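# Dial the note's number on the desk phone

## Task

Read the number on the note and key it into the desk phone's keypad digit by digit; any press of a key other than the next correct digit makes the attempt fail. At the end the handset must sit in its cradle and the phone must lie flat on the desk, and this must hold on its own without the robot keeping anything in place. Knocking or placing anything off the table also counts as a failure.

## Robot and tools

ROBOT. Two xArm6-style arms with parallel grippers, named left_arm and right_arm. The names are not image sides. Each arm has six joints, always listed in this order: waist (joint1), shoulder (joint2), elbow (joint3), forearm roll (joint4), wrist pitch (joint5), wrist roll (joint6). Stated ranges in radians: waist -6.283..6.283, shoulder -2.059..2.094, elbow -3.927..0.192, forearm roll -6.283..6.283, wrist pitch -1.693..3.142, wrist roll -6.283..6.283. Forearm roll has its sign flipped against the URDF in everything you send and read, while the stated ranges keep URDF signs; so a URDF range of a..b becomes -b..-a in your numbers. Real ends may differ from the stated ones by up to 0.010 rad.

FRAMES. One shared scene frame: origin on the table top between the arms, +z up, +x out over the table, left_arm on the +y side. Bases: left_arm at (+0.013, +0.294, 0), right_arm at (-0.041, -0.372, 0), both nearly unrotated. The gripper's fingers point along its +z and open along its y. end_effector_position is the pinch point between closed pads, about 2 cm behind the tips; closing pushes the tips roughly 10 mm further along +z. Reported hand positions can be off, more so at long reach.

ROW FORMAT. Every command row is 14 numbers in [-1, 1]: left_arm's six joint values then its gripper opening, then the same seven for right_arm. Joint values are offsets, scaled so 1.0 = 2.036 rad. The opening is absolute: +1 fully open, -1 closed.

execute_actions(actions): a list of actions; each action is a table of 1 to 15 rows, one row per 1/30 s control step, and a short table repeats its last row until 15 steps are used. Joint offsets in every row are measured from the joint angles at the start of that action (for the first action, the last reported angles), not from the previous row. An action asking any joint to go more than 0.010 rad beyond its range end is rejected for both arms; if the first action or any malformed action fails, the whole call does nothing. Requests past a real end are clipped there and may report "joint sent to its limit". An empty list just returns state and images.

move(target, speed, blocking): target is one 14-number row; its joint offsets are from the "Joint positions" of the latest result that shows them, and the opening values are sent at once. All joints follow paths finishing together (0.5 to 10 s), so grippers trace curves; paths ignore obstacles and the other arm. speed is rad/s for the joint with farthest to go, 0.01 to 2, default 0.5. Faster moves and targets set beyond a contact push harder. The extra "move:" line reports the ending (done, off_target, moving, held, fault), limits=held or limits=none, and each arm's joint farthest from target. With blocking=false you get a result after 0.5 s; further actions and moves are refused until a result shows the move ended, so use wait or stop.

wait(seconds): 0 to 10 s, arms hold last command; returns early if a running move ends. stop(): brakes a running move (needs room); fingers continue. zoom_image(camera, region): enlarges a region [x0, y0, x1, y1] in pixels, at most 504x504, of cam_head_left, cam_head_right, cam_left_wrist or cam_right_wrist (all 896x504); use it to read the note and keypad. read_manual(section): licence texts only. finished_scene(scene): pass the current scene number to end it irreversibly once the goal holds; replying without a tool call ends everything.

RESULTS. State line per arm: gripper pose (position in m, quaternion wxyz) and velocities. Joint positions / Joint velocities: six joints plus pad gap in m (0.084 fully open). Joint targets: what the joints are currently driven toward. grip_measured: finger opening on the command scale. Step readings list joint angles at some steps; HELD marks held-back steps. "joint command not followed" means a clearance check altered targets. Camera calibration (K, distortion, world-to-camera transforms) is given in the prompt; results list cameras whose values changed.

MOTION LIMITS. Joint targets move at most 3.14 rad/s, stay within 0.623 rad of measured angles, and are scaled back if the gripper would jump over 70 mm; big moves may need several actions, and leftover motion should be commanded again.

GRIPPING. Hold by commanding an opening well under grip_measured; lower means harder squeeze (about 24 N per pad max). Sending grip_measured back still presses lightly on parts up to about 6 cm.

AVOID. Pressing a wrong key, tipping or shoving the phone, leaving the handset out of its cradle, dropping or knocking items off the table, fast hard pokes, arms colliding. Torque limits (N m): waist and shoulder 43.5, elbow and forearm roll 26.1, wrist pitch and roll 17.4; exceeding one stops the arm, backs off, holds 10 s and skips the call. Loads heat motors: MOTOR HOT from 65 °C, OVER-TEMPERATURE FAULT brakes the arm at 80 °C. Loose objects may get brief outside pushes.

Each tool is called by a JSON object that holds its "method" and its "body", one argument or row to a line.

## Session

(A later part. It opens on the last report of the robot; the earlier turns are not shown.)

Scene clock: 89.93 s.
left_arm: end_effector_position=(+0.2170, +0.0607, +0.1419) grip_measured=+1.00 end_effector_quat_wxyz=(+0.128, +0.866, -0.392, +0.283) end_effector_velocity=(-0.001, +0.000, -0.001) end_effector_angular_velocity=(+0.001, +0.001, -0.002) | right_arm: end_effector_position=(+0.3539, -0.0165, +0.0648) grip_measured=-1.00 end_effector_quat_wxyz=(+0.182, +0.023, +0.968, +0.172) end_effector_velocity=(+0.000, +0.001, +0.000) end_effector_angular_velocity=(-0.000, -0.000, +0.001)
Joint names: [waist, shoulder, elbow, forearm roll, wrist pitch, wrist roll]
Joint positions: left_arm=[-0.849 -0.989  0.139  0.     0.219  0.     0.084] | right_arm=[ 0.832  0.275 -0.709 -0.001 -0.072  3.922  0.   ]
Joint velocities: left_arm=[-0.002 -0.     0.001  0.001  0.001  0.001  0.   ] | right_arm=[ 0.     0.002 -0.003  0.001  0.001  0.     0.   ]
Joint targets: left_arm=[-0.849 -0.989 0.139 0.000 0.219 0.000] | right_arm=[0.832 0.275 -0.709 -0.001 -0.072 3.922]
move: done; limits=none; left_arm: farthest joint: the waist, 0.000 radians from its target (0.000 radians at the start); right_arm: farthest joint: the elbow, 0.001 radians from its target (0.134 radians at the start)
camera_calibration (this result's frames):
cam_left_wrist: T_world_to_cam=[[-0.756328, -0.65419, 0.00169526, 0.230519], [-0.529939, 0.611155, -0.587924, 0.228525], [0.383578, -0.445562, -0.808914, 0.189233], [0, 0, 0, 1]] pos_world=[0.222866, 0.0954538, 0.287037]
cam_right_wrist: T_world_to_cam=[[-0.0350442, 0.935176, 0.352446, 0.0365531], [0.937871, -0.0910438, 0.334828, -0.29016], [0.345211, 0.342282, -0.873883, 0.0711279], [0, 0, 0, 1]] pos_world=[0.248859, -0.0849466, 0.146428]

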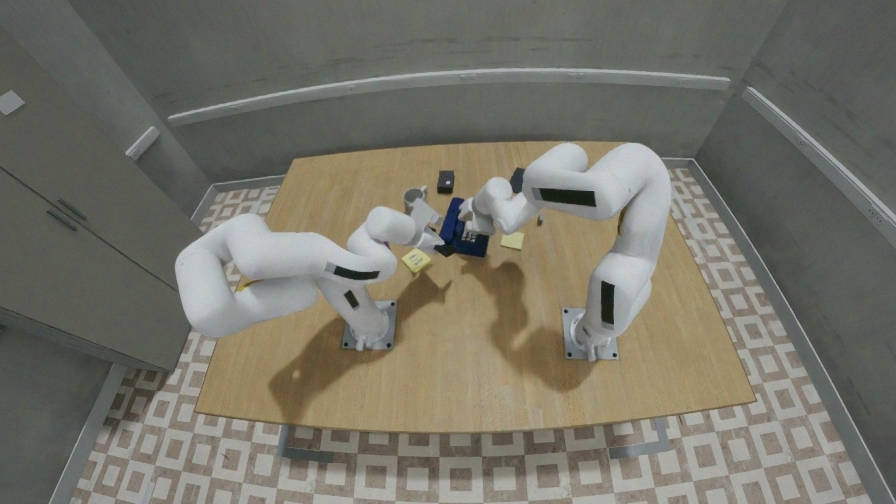

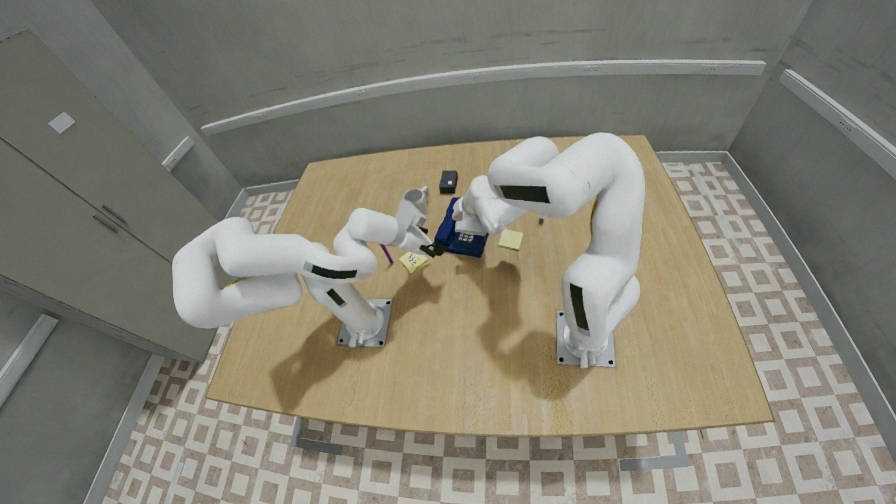

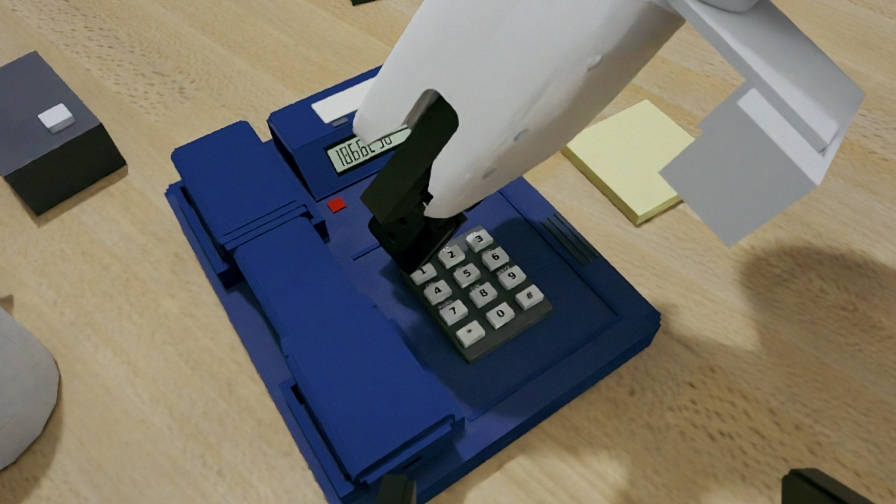

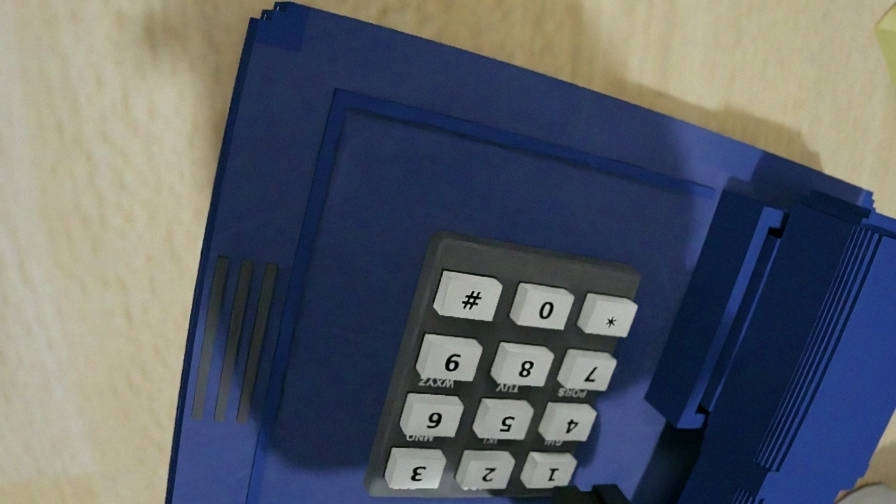

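{"method": "move", "body": {
  "target": [0,0,0,0,0,0,1,0,0.0123,0,0,-0.0123,0,-1],
  "speed": 0.03
}}

{"method": "move", "body": {
  "target": [0,0,0,0,0,0,1,0,-0.0121,0,0,0.0121,0,-1],
  "speed": 0.06
}}

{"method": "move", "body": {
  "target": [0,0,0,0,0,0,1,0.002,-0.0258,0.0398,0,-0.0141,0,-1],
  "speed": 0.15
}}

Scene clock: 94.03 s.
left_arm: end_effector_position=(+0.2170, +0.0607, +0.1419) grip_measured=+1.00 end_effector_quat_wxyz=(+0.128, +0.866, -0.392, +0.283) end_effector_velocity=(+0.000, -0.000, +0.000) end_effector_angular_velocity=(-0.000, -0.001, -0.001) | right_arm: end_effector_position=(+0.3536, -0.0168, +0.0566) grip_measured=-1.00 end_effector_quat_wxyz=(+0.182, +0.023, +0.968, +0.172) end_effector_velocity=(-0.001, -0.000, -0.001) end_effector_angular_velocity=(-0.001, +0.002, -0.000)
Joint names: [waist, shoulder, elbow, forearm roll, wrist pitch, wrist roll]
Joint positions: left_arm=[-0.849 -0.989  0.139  0.     0.219  0.     0.084] | right_arm=[ 0.832  0.3   -0.709 -0.001 -0.097  3.922  0.   ]
Joint velocities: left_arm=[-0.     0.    -0.001 -0.    -0.     0.001  0.   ] | right_arm=[ 0.     0.002  0.001  0.    -0.002  0.001  0.   ]
Joint targets: left_arm=[-0.849 -0.989 0.139 0.000 0.219 0.000] | right_arm=[0.832 0.300 -0.709 -0.001 -0.097 3.922]
move: done; limits=none; left_arm: farthest joint: the waist, 0.000 radians from its target (0.000 radians at the start); right_arm: farthest joint: the waist, 0.000 radians from its target (0.000 radians at the start)
camera_calibration (this result's frames):
cam_left_wrist: T_world_to_cam=[[-0.756329, -0.65419, 0.00169521, 0.230519], [-0.529939, 0.611155, -0.587924, 0.228525], [0.383578, -0.445562, -0.808914, 0.189233], [0, 0, 0, 1]] pos_world=[0.222866, 0.0954538, 0.287037]
cam_right_wrist: T_world_to_cam=[[-0.0352079, 0.935026, 0.352827, 0.0397263], [0.937705, -0.0911962, 0.33525, -0.287126], [0.345644, 0.342651, -0.873568, 0.0639276], [0, 0, 0, 1]] pos_world=[0.248542, -0.0852348, 0.138088]

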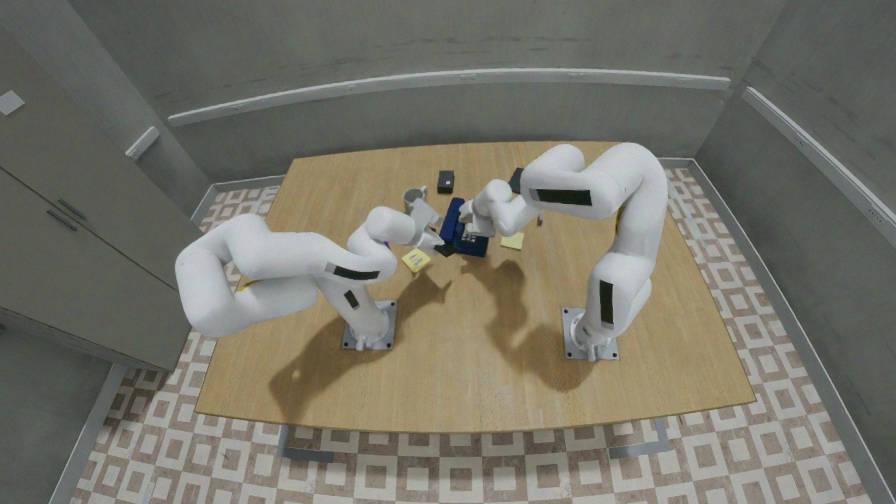

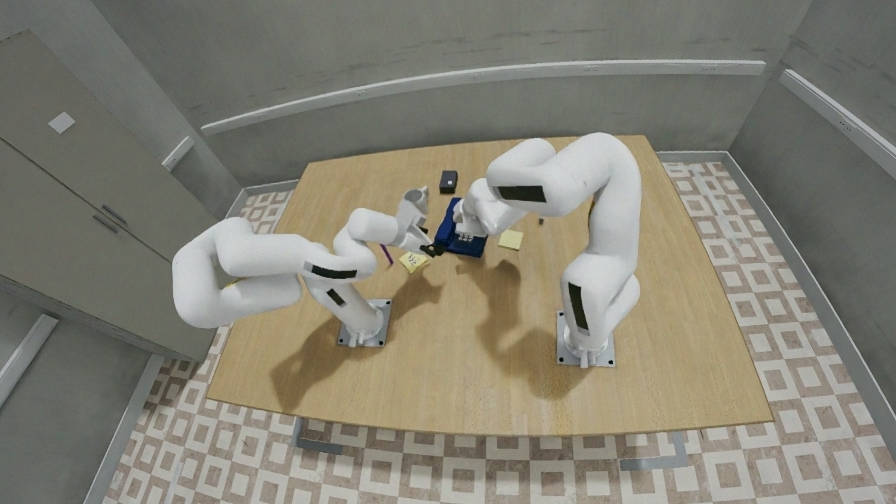

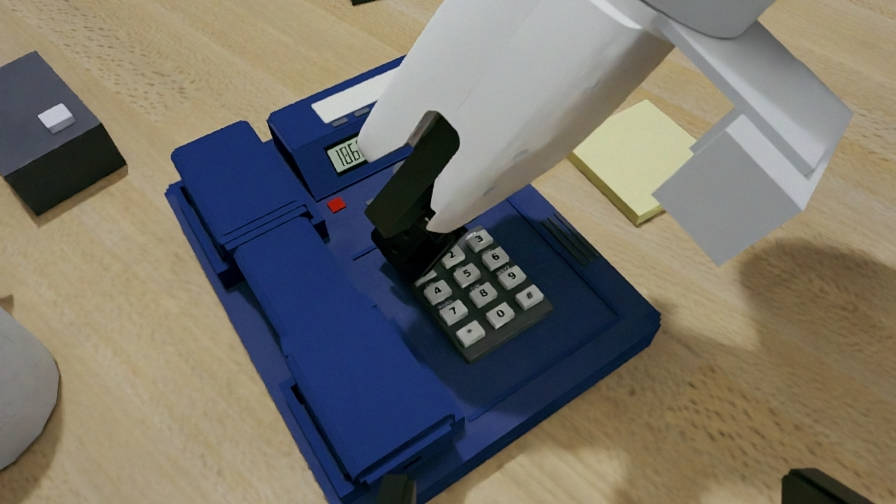

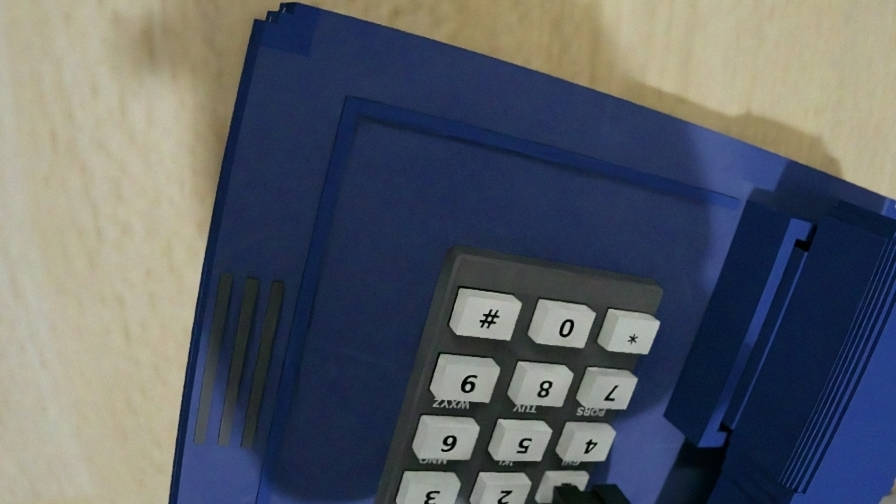

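Scene clock: 94.87 s.
left_arm: end_effector_position=(+0.2170, +0.0607, +0.1419) grip_measured=+1.00 end_effector_quat_wxyz=(+0.128, +0.866, -0.392, +0.283) end_effector_velocity=(+0.000, +0.000, -0.000) end_effector_angular_velocity=(-0.000, +0.000, +0.001) | right_arm: end_effector_position=(+0.3540, -0.0164, +0.0649) grip_measured=-1.00 end_effector_quat_wxyz=(+0.182, +0.023, +0.968, +0.172) end_effector_velocity=(+0.000, +0.000, +0.001) end_effector_angular_velocity=(+0.002, -0.001, -0.002)
Joint names: [waist, shoulder, elbow, forearm roll, wrist pitch, wrist roll]
Joint positions: left_arm=[-0.849 -0.989  0.139  0.     0.219  0.     0.084] | right_arm=[ 0.832  0.275 -0.709 -0.001 -0.072  3.922  0.   ]
Joint velocities: left_arm=[ 0.001  0.     0.     0.    -0.    -0.     0.   ] | right_arm=[-0.    -0.001 -0.    -0.001 -0.     0.001  0.   ]
Joint targets: left_arm=[-0.849 -0.989 0.139 0.000 0.219 0.000] | right_arm=[0.832 0.275 -0.709 -0.001 -0.072 3.922]
move: done; limits=none; left_arm: farthest joint: the waist, 0.000 radians from its target (0.000 radians at the start); right_arm: farthest joint: the waist, 0.000 radians from its target (0.000 radians at the start)
camera_calibration (this result's frames):
cam_left_wrist: T_world_to_cam=[[-0.756328, -0.65419, 0.00169529, 0.230519], [-0.529939, 0.611155, -0.587924, 0.228525], [0.383578, -0.445562, -0.808915, 0.189233], [0, 0, 0, 1]] pos_world=[0.222866, 0.0954539, 0.287037]
cam_right_wrist: T_world_to_cam=[[-0.0351533, 0.935072, 0.352709, 0.0364885], [0.937762, -0.0911472, 0.335105, -0.29023], [0.345496, 0.342537, -0.873671, 0.0709819], [0, 0, 0, 1]] pos_world=[0.248926, -0.084887, 0.146403]

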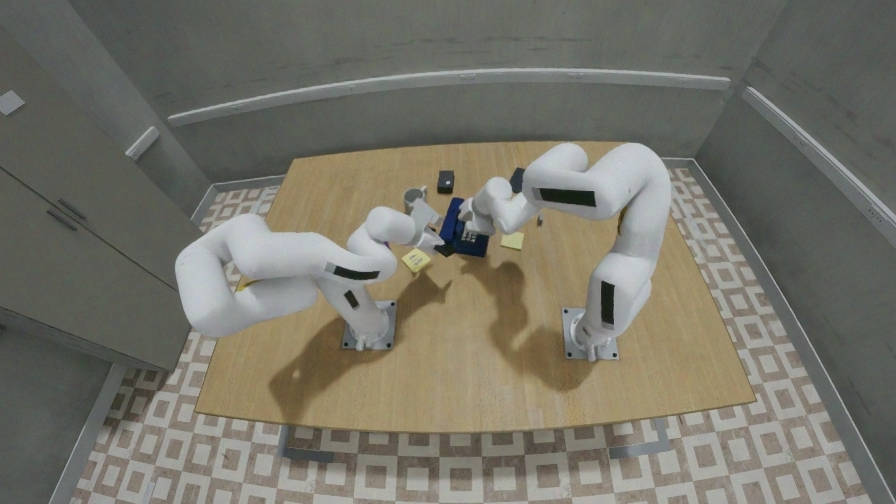

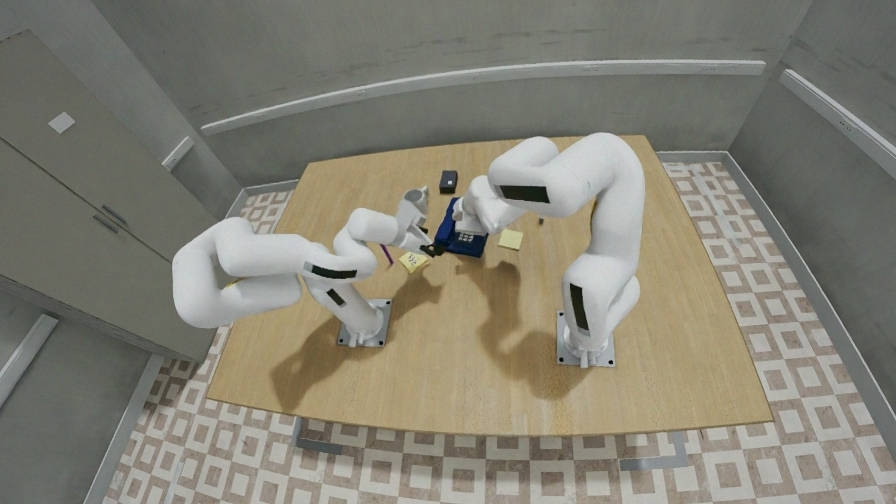

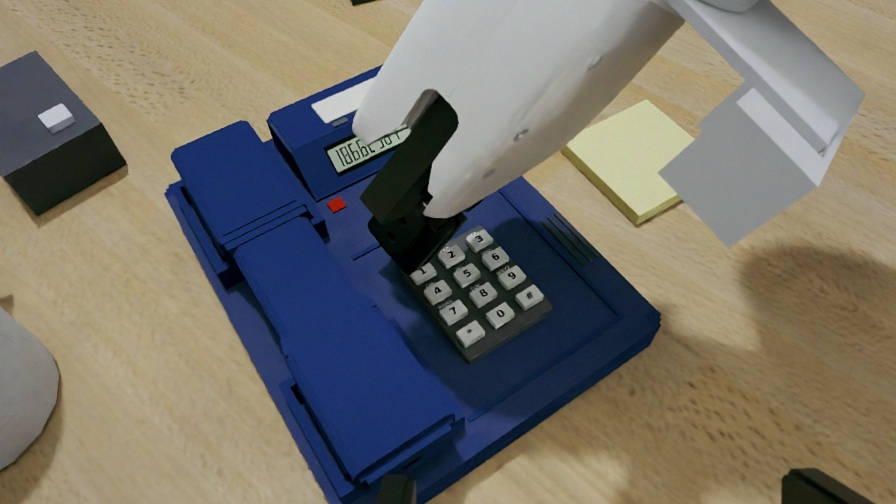

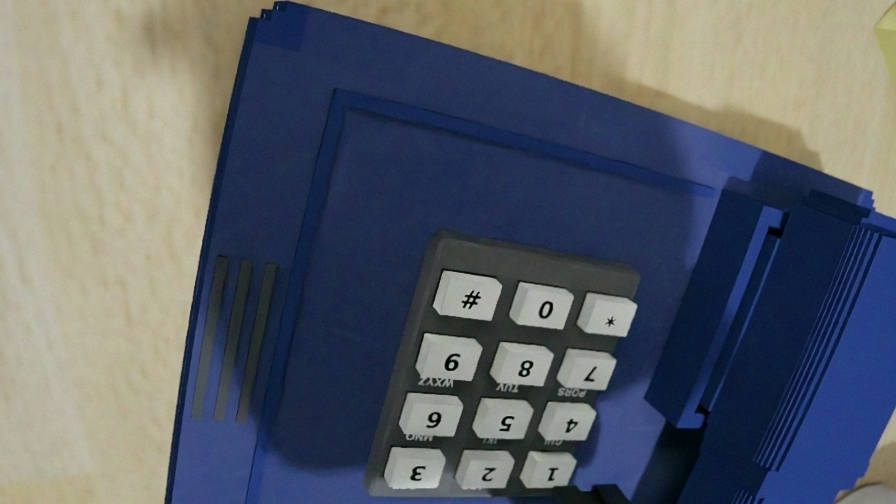

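Scene clock: 95.87 s.
left_arm: end_effector_position=(+0.2170, +0.0607, +0.1419) grip_measured=+1.00 end_effector_quat_wxyz=(+0.128, +0.866, -0.392, +0.283) end_effector_velocity=(-0.000, +0.000, -0.001) end_effector_angular_velocity=(+0.002, +0.000, -0.002) | right_arm: end_effector_position=(+0.3365, -0.0294, +0.0653) grip_measured=-1.00 end_effector_quat_wxyz=(+0.182, +0.021, +0.968, +0.172) end_effector_velocity=(-0.000, -0.000, +0.000) end_effector_angular_velocity=(+0.001, -0.000, -0.001)
Joint names: [waist, shoulder, elbow, forearm roll, wrist pitch, wrist roll]
Joint positions: left_arm=[-0.849 -0.989  0.139  0.     0.219  0.     0.084] | right_arm=[ 0.836  0.223 -0.628 -0.001 -0.101  3.922  0.   ]
Joint velocities: left_arm=[-0.    -0.     0.002  0.     0.     0.002  0.   ] | right_arm=[ 0.    -0.002  0.003 -0.001 -0.001 -0.     0.   ]
Joint targets: left_arm=[-0.849 -0.989 0.139 0.000 0.219 0.000] | right_arm=[0.836 0.223 -0.628 -0.001 -0.101 3.922]
move: done; limits=none; left_arm: farthest joint: the waist, 0.000 radians from its target (0.000 radians at the start); right_arm: farthest joint: the shoulder, 0.001 radians from its target (0.053 radians at the start)
camera_calibration (this result's frames):
cam_left_wrist: T_world_to_cam=[[-0.756328, -0.65419, 0.00169522, 0.230519], [-0.529939, 0.611155, -0.587924, 0.228525], [0.383578, -0.445562, -0.808915, 0.189233], [0, 0, 0, 1]] pos_world=[0.222866, 0.0954539, 0.287037]
cam_right_wrist: T_world_to_cam=[[-0.0390081, 0.934861, 0.352864, 0.0491088], [0.93805, -0.0874156, 0.335293, -0.275196], [0.344298, 0.344083, -0.873536, 0.0823094], [0, 0, 0, 1]] pos_world=[0.231724, -0.0982877, 0.146843]

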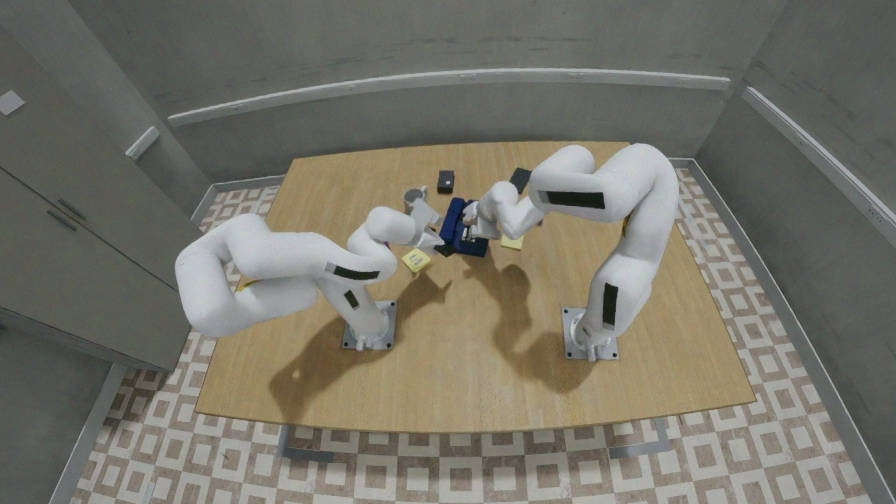

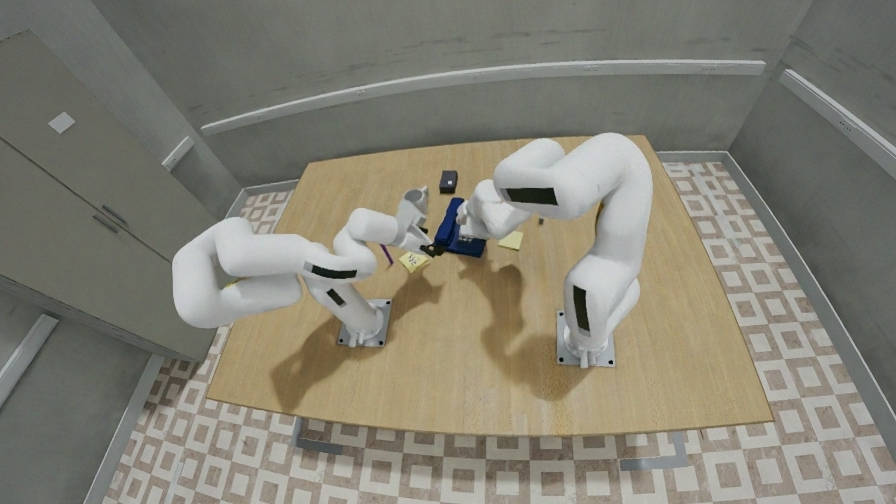

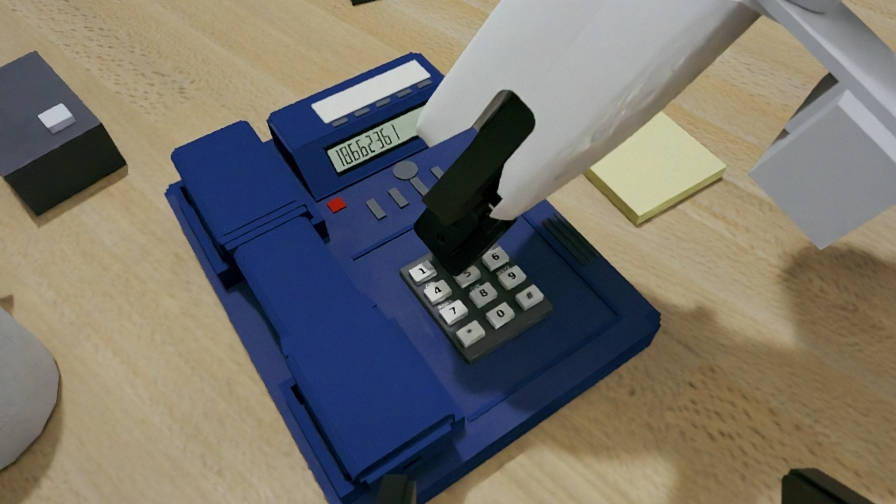

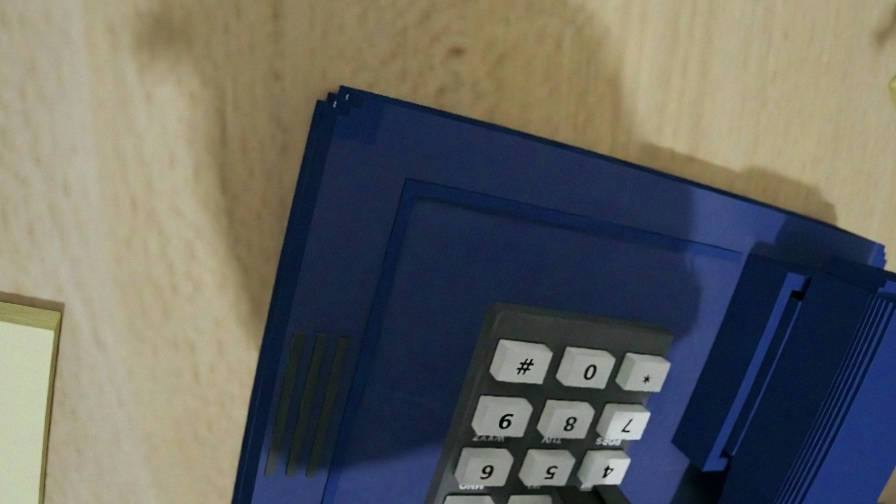

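Press 8.9 mm (k=.0140); then to 7: dr .007, dang .0415.

{"method": "move", "body": {
  "target": [0,0,0,0,0,0,1,0,0.014,0,0,-0.014,0,-1],
  "speed": 0.03
}}

{"method": "move", "body": {
  "target": [0,0,0,0,0,0,1,0,-0.0136,0,0,0.0136,0,-1],
  "speed": 0.06
}}

{"method": "move", "body": {
  "target": [0,0,0,0,0,0,1,0.0204,0.0082,-0.0127,0,0.0045,0,-1],
  "speed": 0.1
}}

Scene clock: 99.83 s.
left_arm: end_effector_position=(+0.2170, +0.0607, +0.1419) grip_measured=+1.00 end_effector_quat_wxyz=(+0.128, +0.866, -0.392, +0.283) end_effector_velocity=(-0.000, -0.000, +0.000) end_effector_angular_velocity=(-0.001, +0.000, +0.000) | right_arm: end_effector_position=(+0.3362, -0.0297, +0.0565) grip_measured=-1.00 end_effector_quat_wxyz=(+0.182, +0.021, +0.968, +0.173) end_effector_velocity=(-0.000, -0.000, -0.001) end_effector_angular_velocity=(-0.001, +0.001, -0.000)
Joint names: [waist, shoulder, elbow, forearm roll, wrist pitch, wrist roll]
Joint positions: left_arm=[-0.849 -0.989  0.139  0.     0.219  0.     0.084] | right_arm=[ 0.836  0.251 -0.629 -0.001 -0.129  3.922  0.   ]
Joint velocities: left_arm=[-0.001 -0.    -0.001  0.001  0.    -0.     0.   ] | right_arm=[-0.     0.002  0.    -0.    -0.001  0.     0.   ]
Joint targets: left_arm=[-0.849 -0.989 0.139 0.000 0.219 0.000] | right_arm=[0.836 0.252 -0.628 -0.001 -0.129 3.922]
move: done; limits=none; left_arm: farthest joint: the waist, 0.000 radians from its target (0.000 radians at the start); right_arm: farthest joint: the elbow, 0.001 radians from its target (0.000 radians at the start)
camera_calibration (this result's frames):
cam_left_wrist: T_world_to_cam=[[-0.756328, -0.65419, 0.00169542, 0.230518], [-0.529939, 0.611155, -0.587924, 0.228525], [0.383578, -0.445562, -0.808915, 0.189233], [0, 0, 0, 1]] pos_world=[0.222866, 0.0954539, 0.287037]
cam_right_wrist: T_world_to_cam=[[-0.0391436, 0.934734, 0.353186, 0.0525581], [0.937907, -0.0875502, 0.335656, -0.271894], [0.344671, 0.344395, -0.873266, 0.0746645], [0, 0, 0, 1]] pos_world=[0.231334, -0.0986463, 0.137902]

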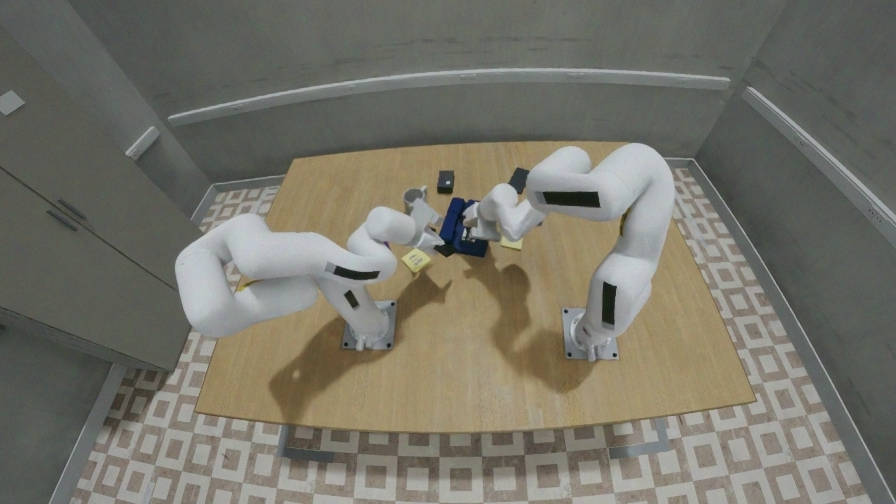

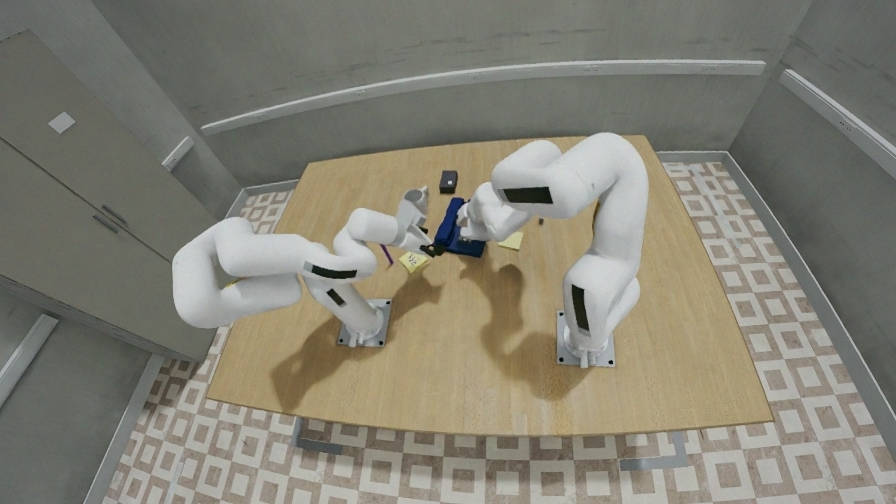

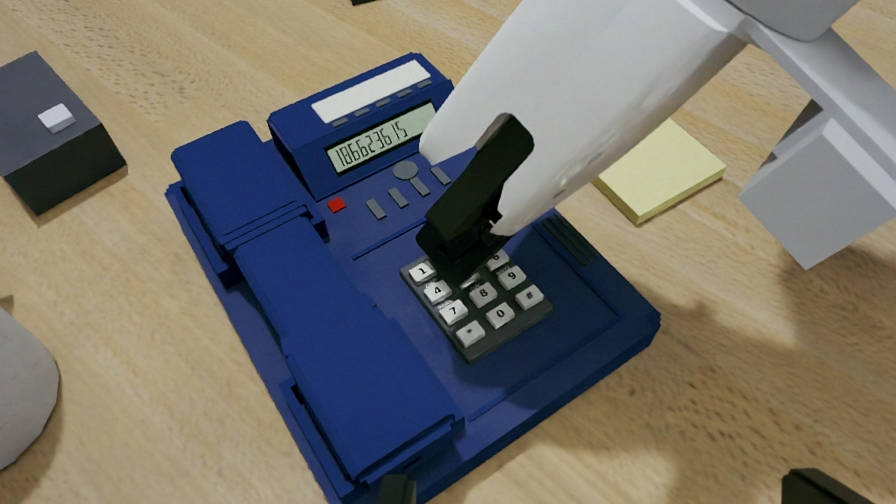

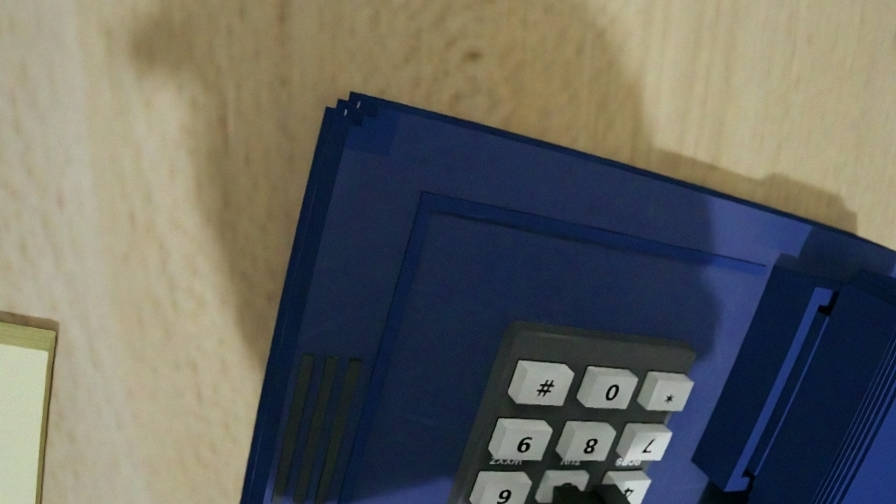

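Scene clock: 100.67 s.
left_arm: end_effector_position=(+0.2170, +0.0607, +0.1419) grip_measured=+1.00 end_effector_quat_wxyz=(+0.128, +0.866, -0.392, +0.283) end_effector_velocity=(-0.000, +0.000, -0.000) end_effector_angular_velocity=(+0.000, -0.000, -0.001) | right_arm: end_effector_position=(+0.3366, -0.0293, +0.0652) grip_measured=-1.00 end_effector_quat_wxyz=(+0.182, +0.021, +0.968, +0.173) end_effector_velocity=(+0.000, +0.000, +0.001) end_effector_angular_velocity=(+0.002, -0.002, +0.000)
Joint names: [waist, shoulder, elbow, forearm roll, wrist pitch, wrist roll]
Joint positions: left_arm=[-0.849 -0.989  0.139  0.     0.219  0.     0.084] | right_arm=[ 0.836  0.224 -0.629 -0.001 -0.102  3.922  0.   ]
Joint velocities: left_arm=[-0.     0.     0.001 -0.001 -0.001  0.    -0.   ] | right_arm=[ 0.    -0.002 -0.    -0.     0.    -0.     0.   ]
Joint targets: left_arm=[-0.849 -0.989 0.139 0.000 0.219 0.000] | right_arm=[0.836 0.224 -0.629 -0.001 -0.102 3.922]
move: done; limits=none; left_arm: farthest joint: the waist, 0.000 radians from its target (0.000 radians at the start); right_arm: farthest joint: the shoulder, 0.001 radians from its target (0.028 radians at the start)
camera_calibration (this result's frames):
cam_left_wrist: T_world_to_cam=[[-0.756328, -0.65419, 0.00169553, 0.230518], [-0.529939, 0.611155, -0.587924, 0.228525], [0.383578, -0.445562, -0.808915, 0.189233], [0, 0, 0, 1]] pos_world=[0.222866, 0.0954539, 0.287037]
cam_right_wrist: T_world_to_cam=[[-0.0390936, 0.934776, 0.353079, 0.0491156], [0.937961, -0.0875038, 0.335519, -0.275198], [0.344531, 0.344291, -0.873363, 0.0820657], [0, 0, 0, 1]] pos_world=[0.231771, -0.0982475, 0.146666]

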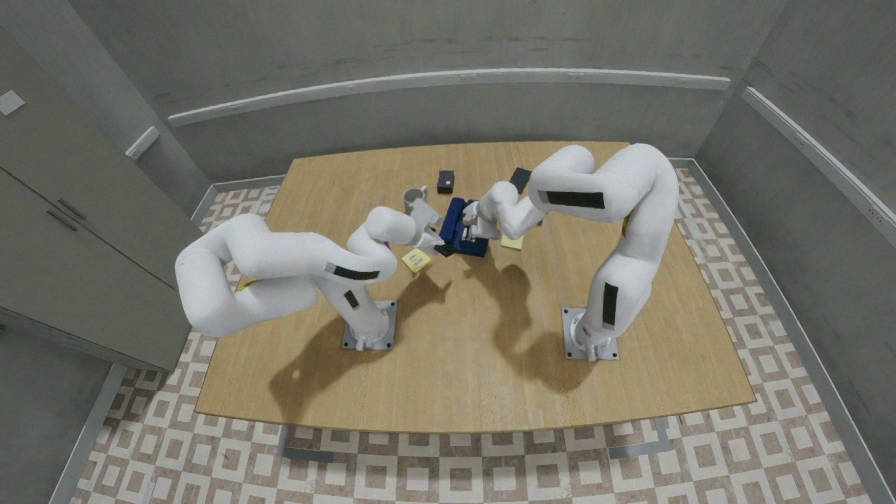

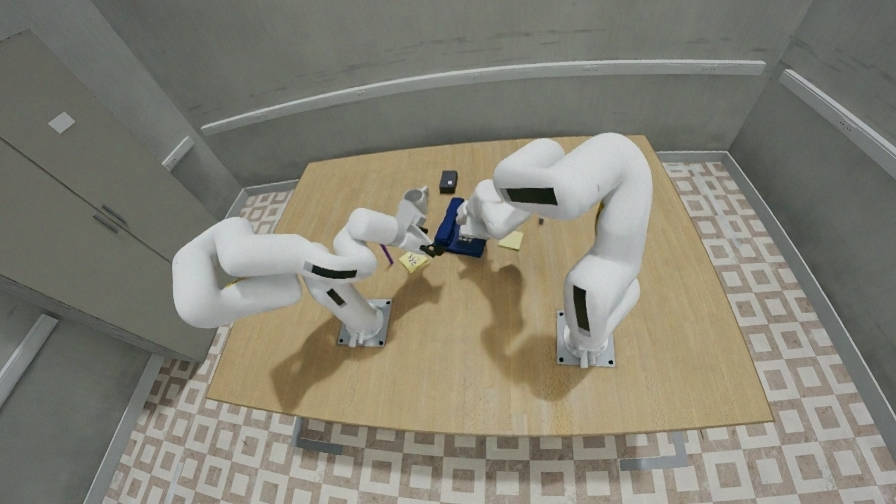

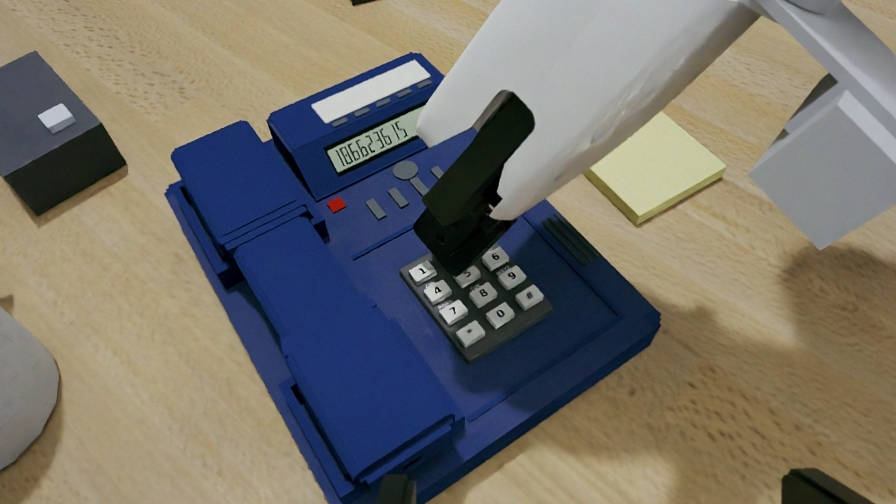

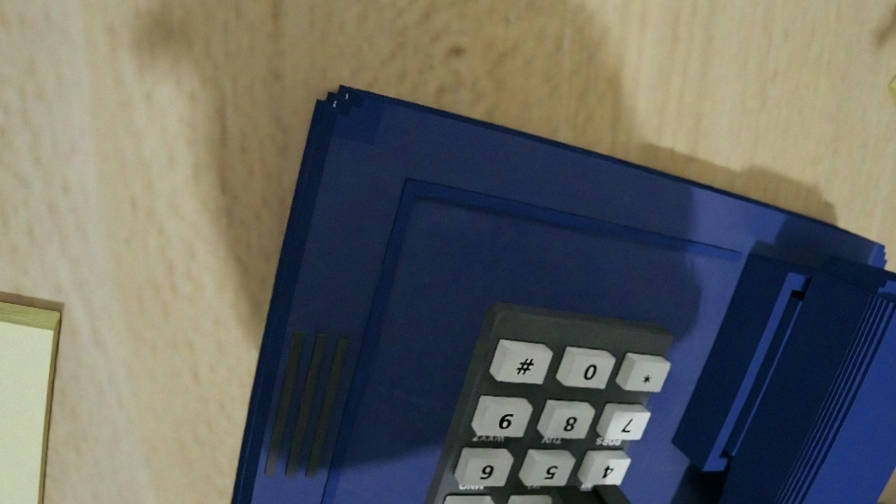

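Scene clock: 101.53 s.
left_arm: end_effector_position=(+0.2170, +0.0607, +0.1419) grip_measured=+1.00 end_effector_quat_wxyz=(+0.128, +0.866, -0.392, +0.283) end_effector_velocity=(+0.000, +0.000, +0.000) end_effector_angular_velocity=(-0.001, +0.001, +0.002) | right_arm: end_effector_position=(+0.3271, -0.0092, +0.0651) grip_measured=-1.00 end_effector_quat_wxyz=(+0.178, +0.001, +0.968, +0.176) end_effector_velocity=(-0.001, +0.001, -0.001) end_effector_angular_velocity=(-0.001, +0.001, +0.001)
Joint names: [waist, shoulder, elbow, forearm roll, wrist pitch, wrist roll]
Joint positions: left_arm=[-0.849 -0.989  0.139  0.     0.219  0.     0.084] | right_arm=[ 0.877  0.24  -0.654 -0.001 -0.093  3.922  0.   ]
Joint velocities: left_arm=[ 0.001 -0.    -0.    -0.     0.    -0.002 -0.   ] | right_arm=[ 0.002  0.002 -0.001 -0.001  0.     0.001  0.   ]
Joint targets: left_arm=[-0.849 -0.989 0.139 0.000 0.219 0.000] | right_arm=[0.878 0.241 -0.654 -0.001 -0.093 3.922]
move: done; limits=none; left_arm: farthest joint: the waist, 0.000 radians from its target (0.000 radians at the start); right_arm: farthest joint: the elbow, 0.001 radians from its target (0.026 radians at the start)
camera_calibration (this result's frames):
cam_left_wrist: T_world_to_cam=[[-0.756328, -0.65419, 0.00169545, 0.230519], [-0.529939, 0.611155, -0.587923, 0.228524], [0.383578, -0.445562, -0.808915, 0.189233], [0, 0, 0, 1]] pos_world=[0.222866, 0.0954539, 0.287037]
cam_right_wrist: T_world_to_cam=[[-0.0775372, 0.932381, 0.353063, 0.0425006], [0.940781, -0.0488016, 0.335485, -0.265071], [0.33003, 0.358167, -0.873382, 0.0832096], [0, 0, 0, 1]] pos_world=[0.225207, -0.0823656, 0.146596]

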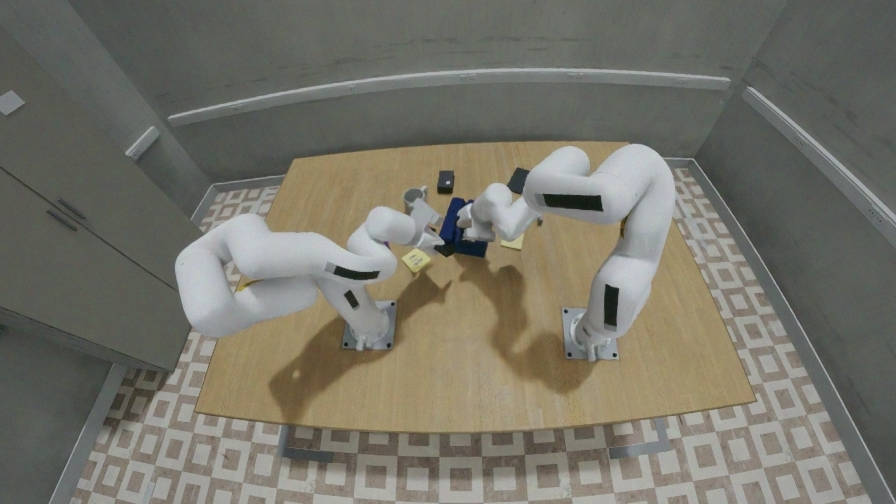

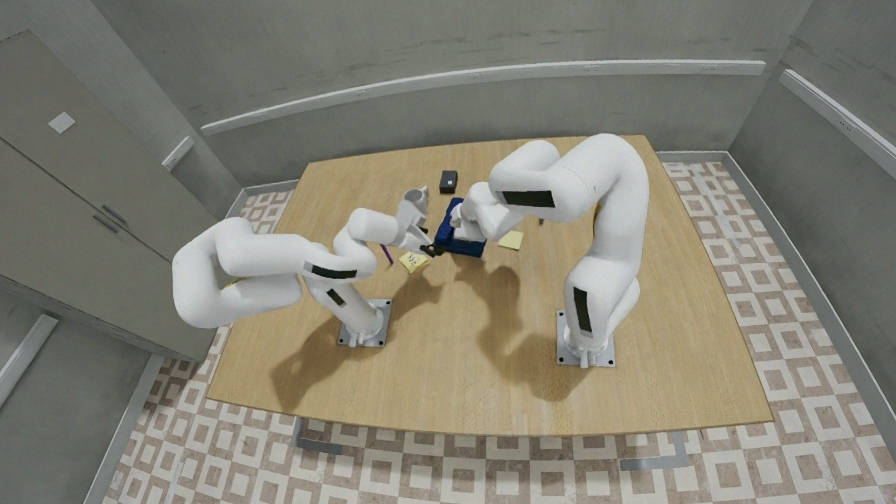

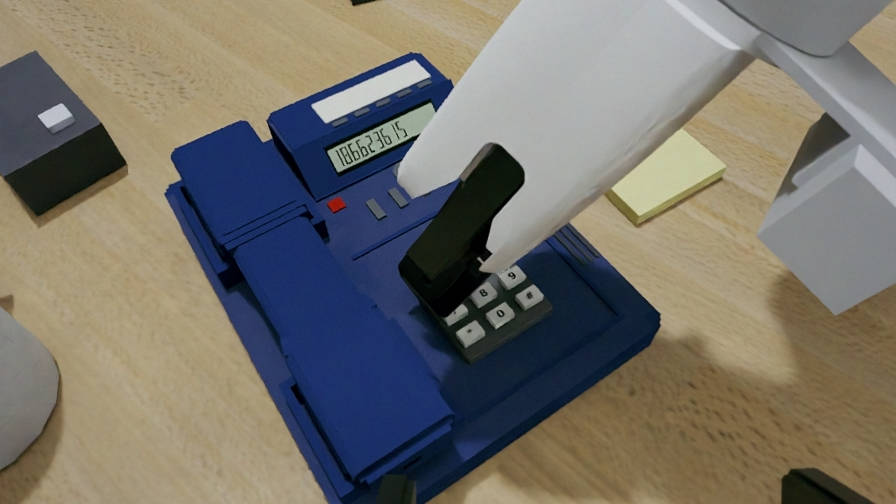

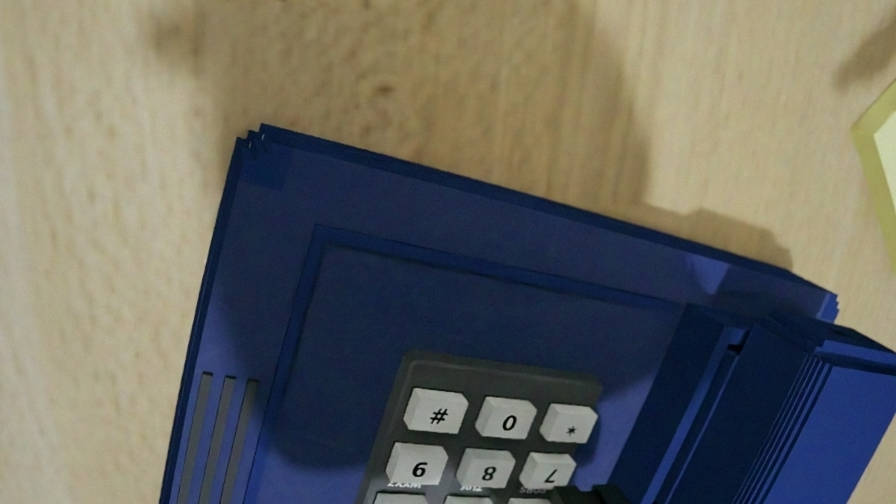

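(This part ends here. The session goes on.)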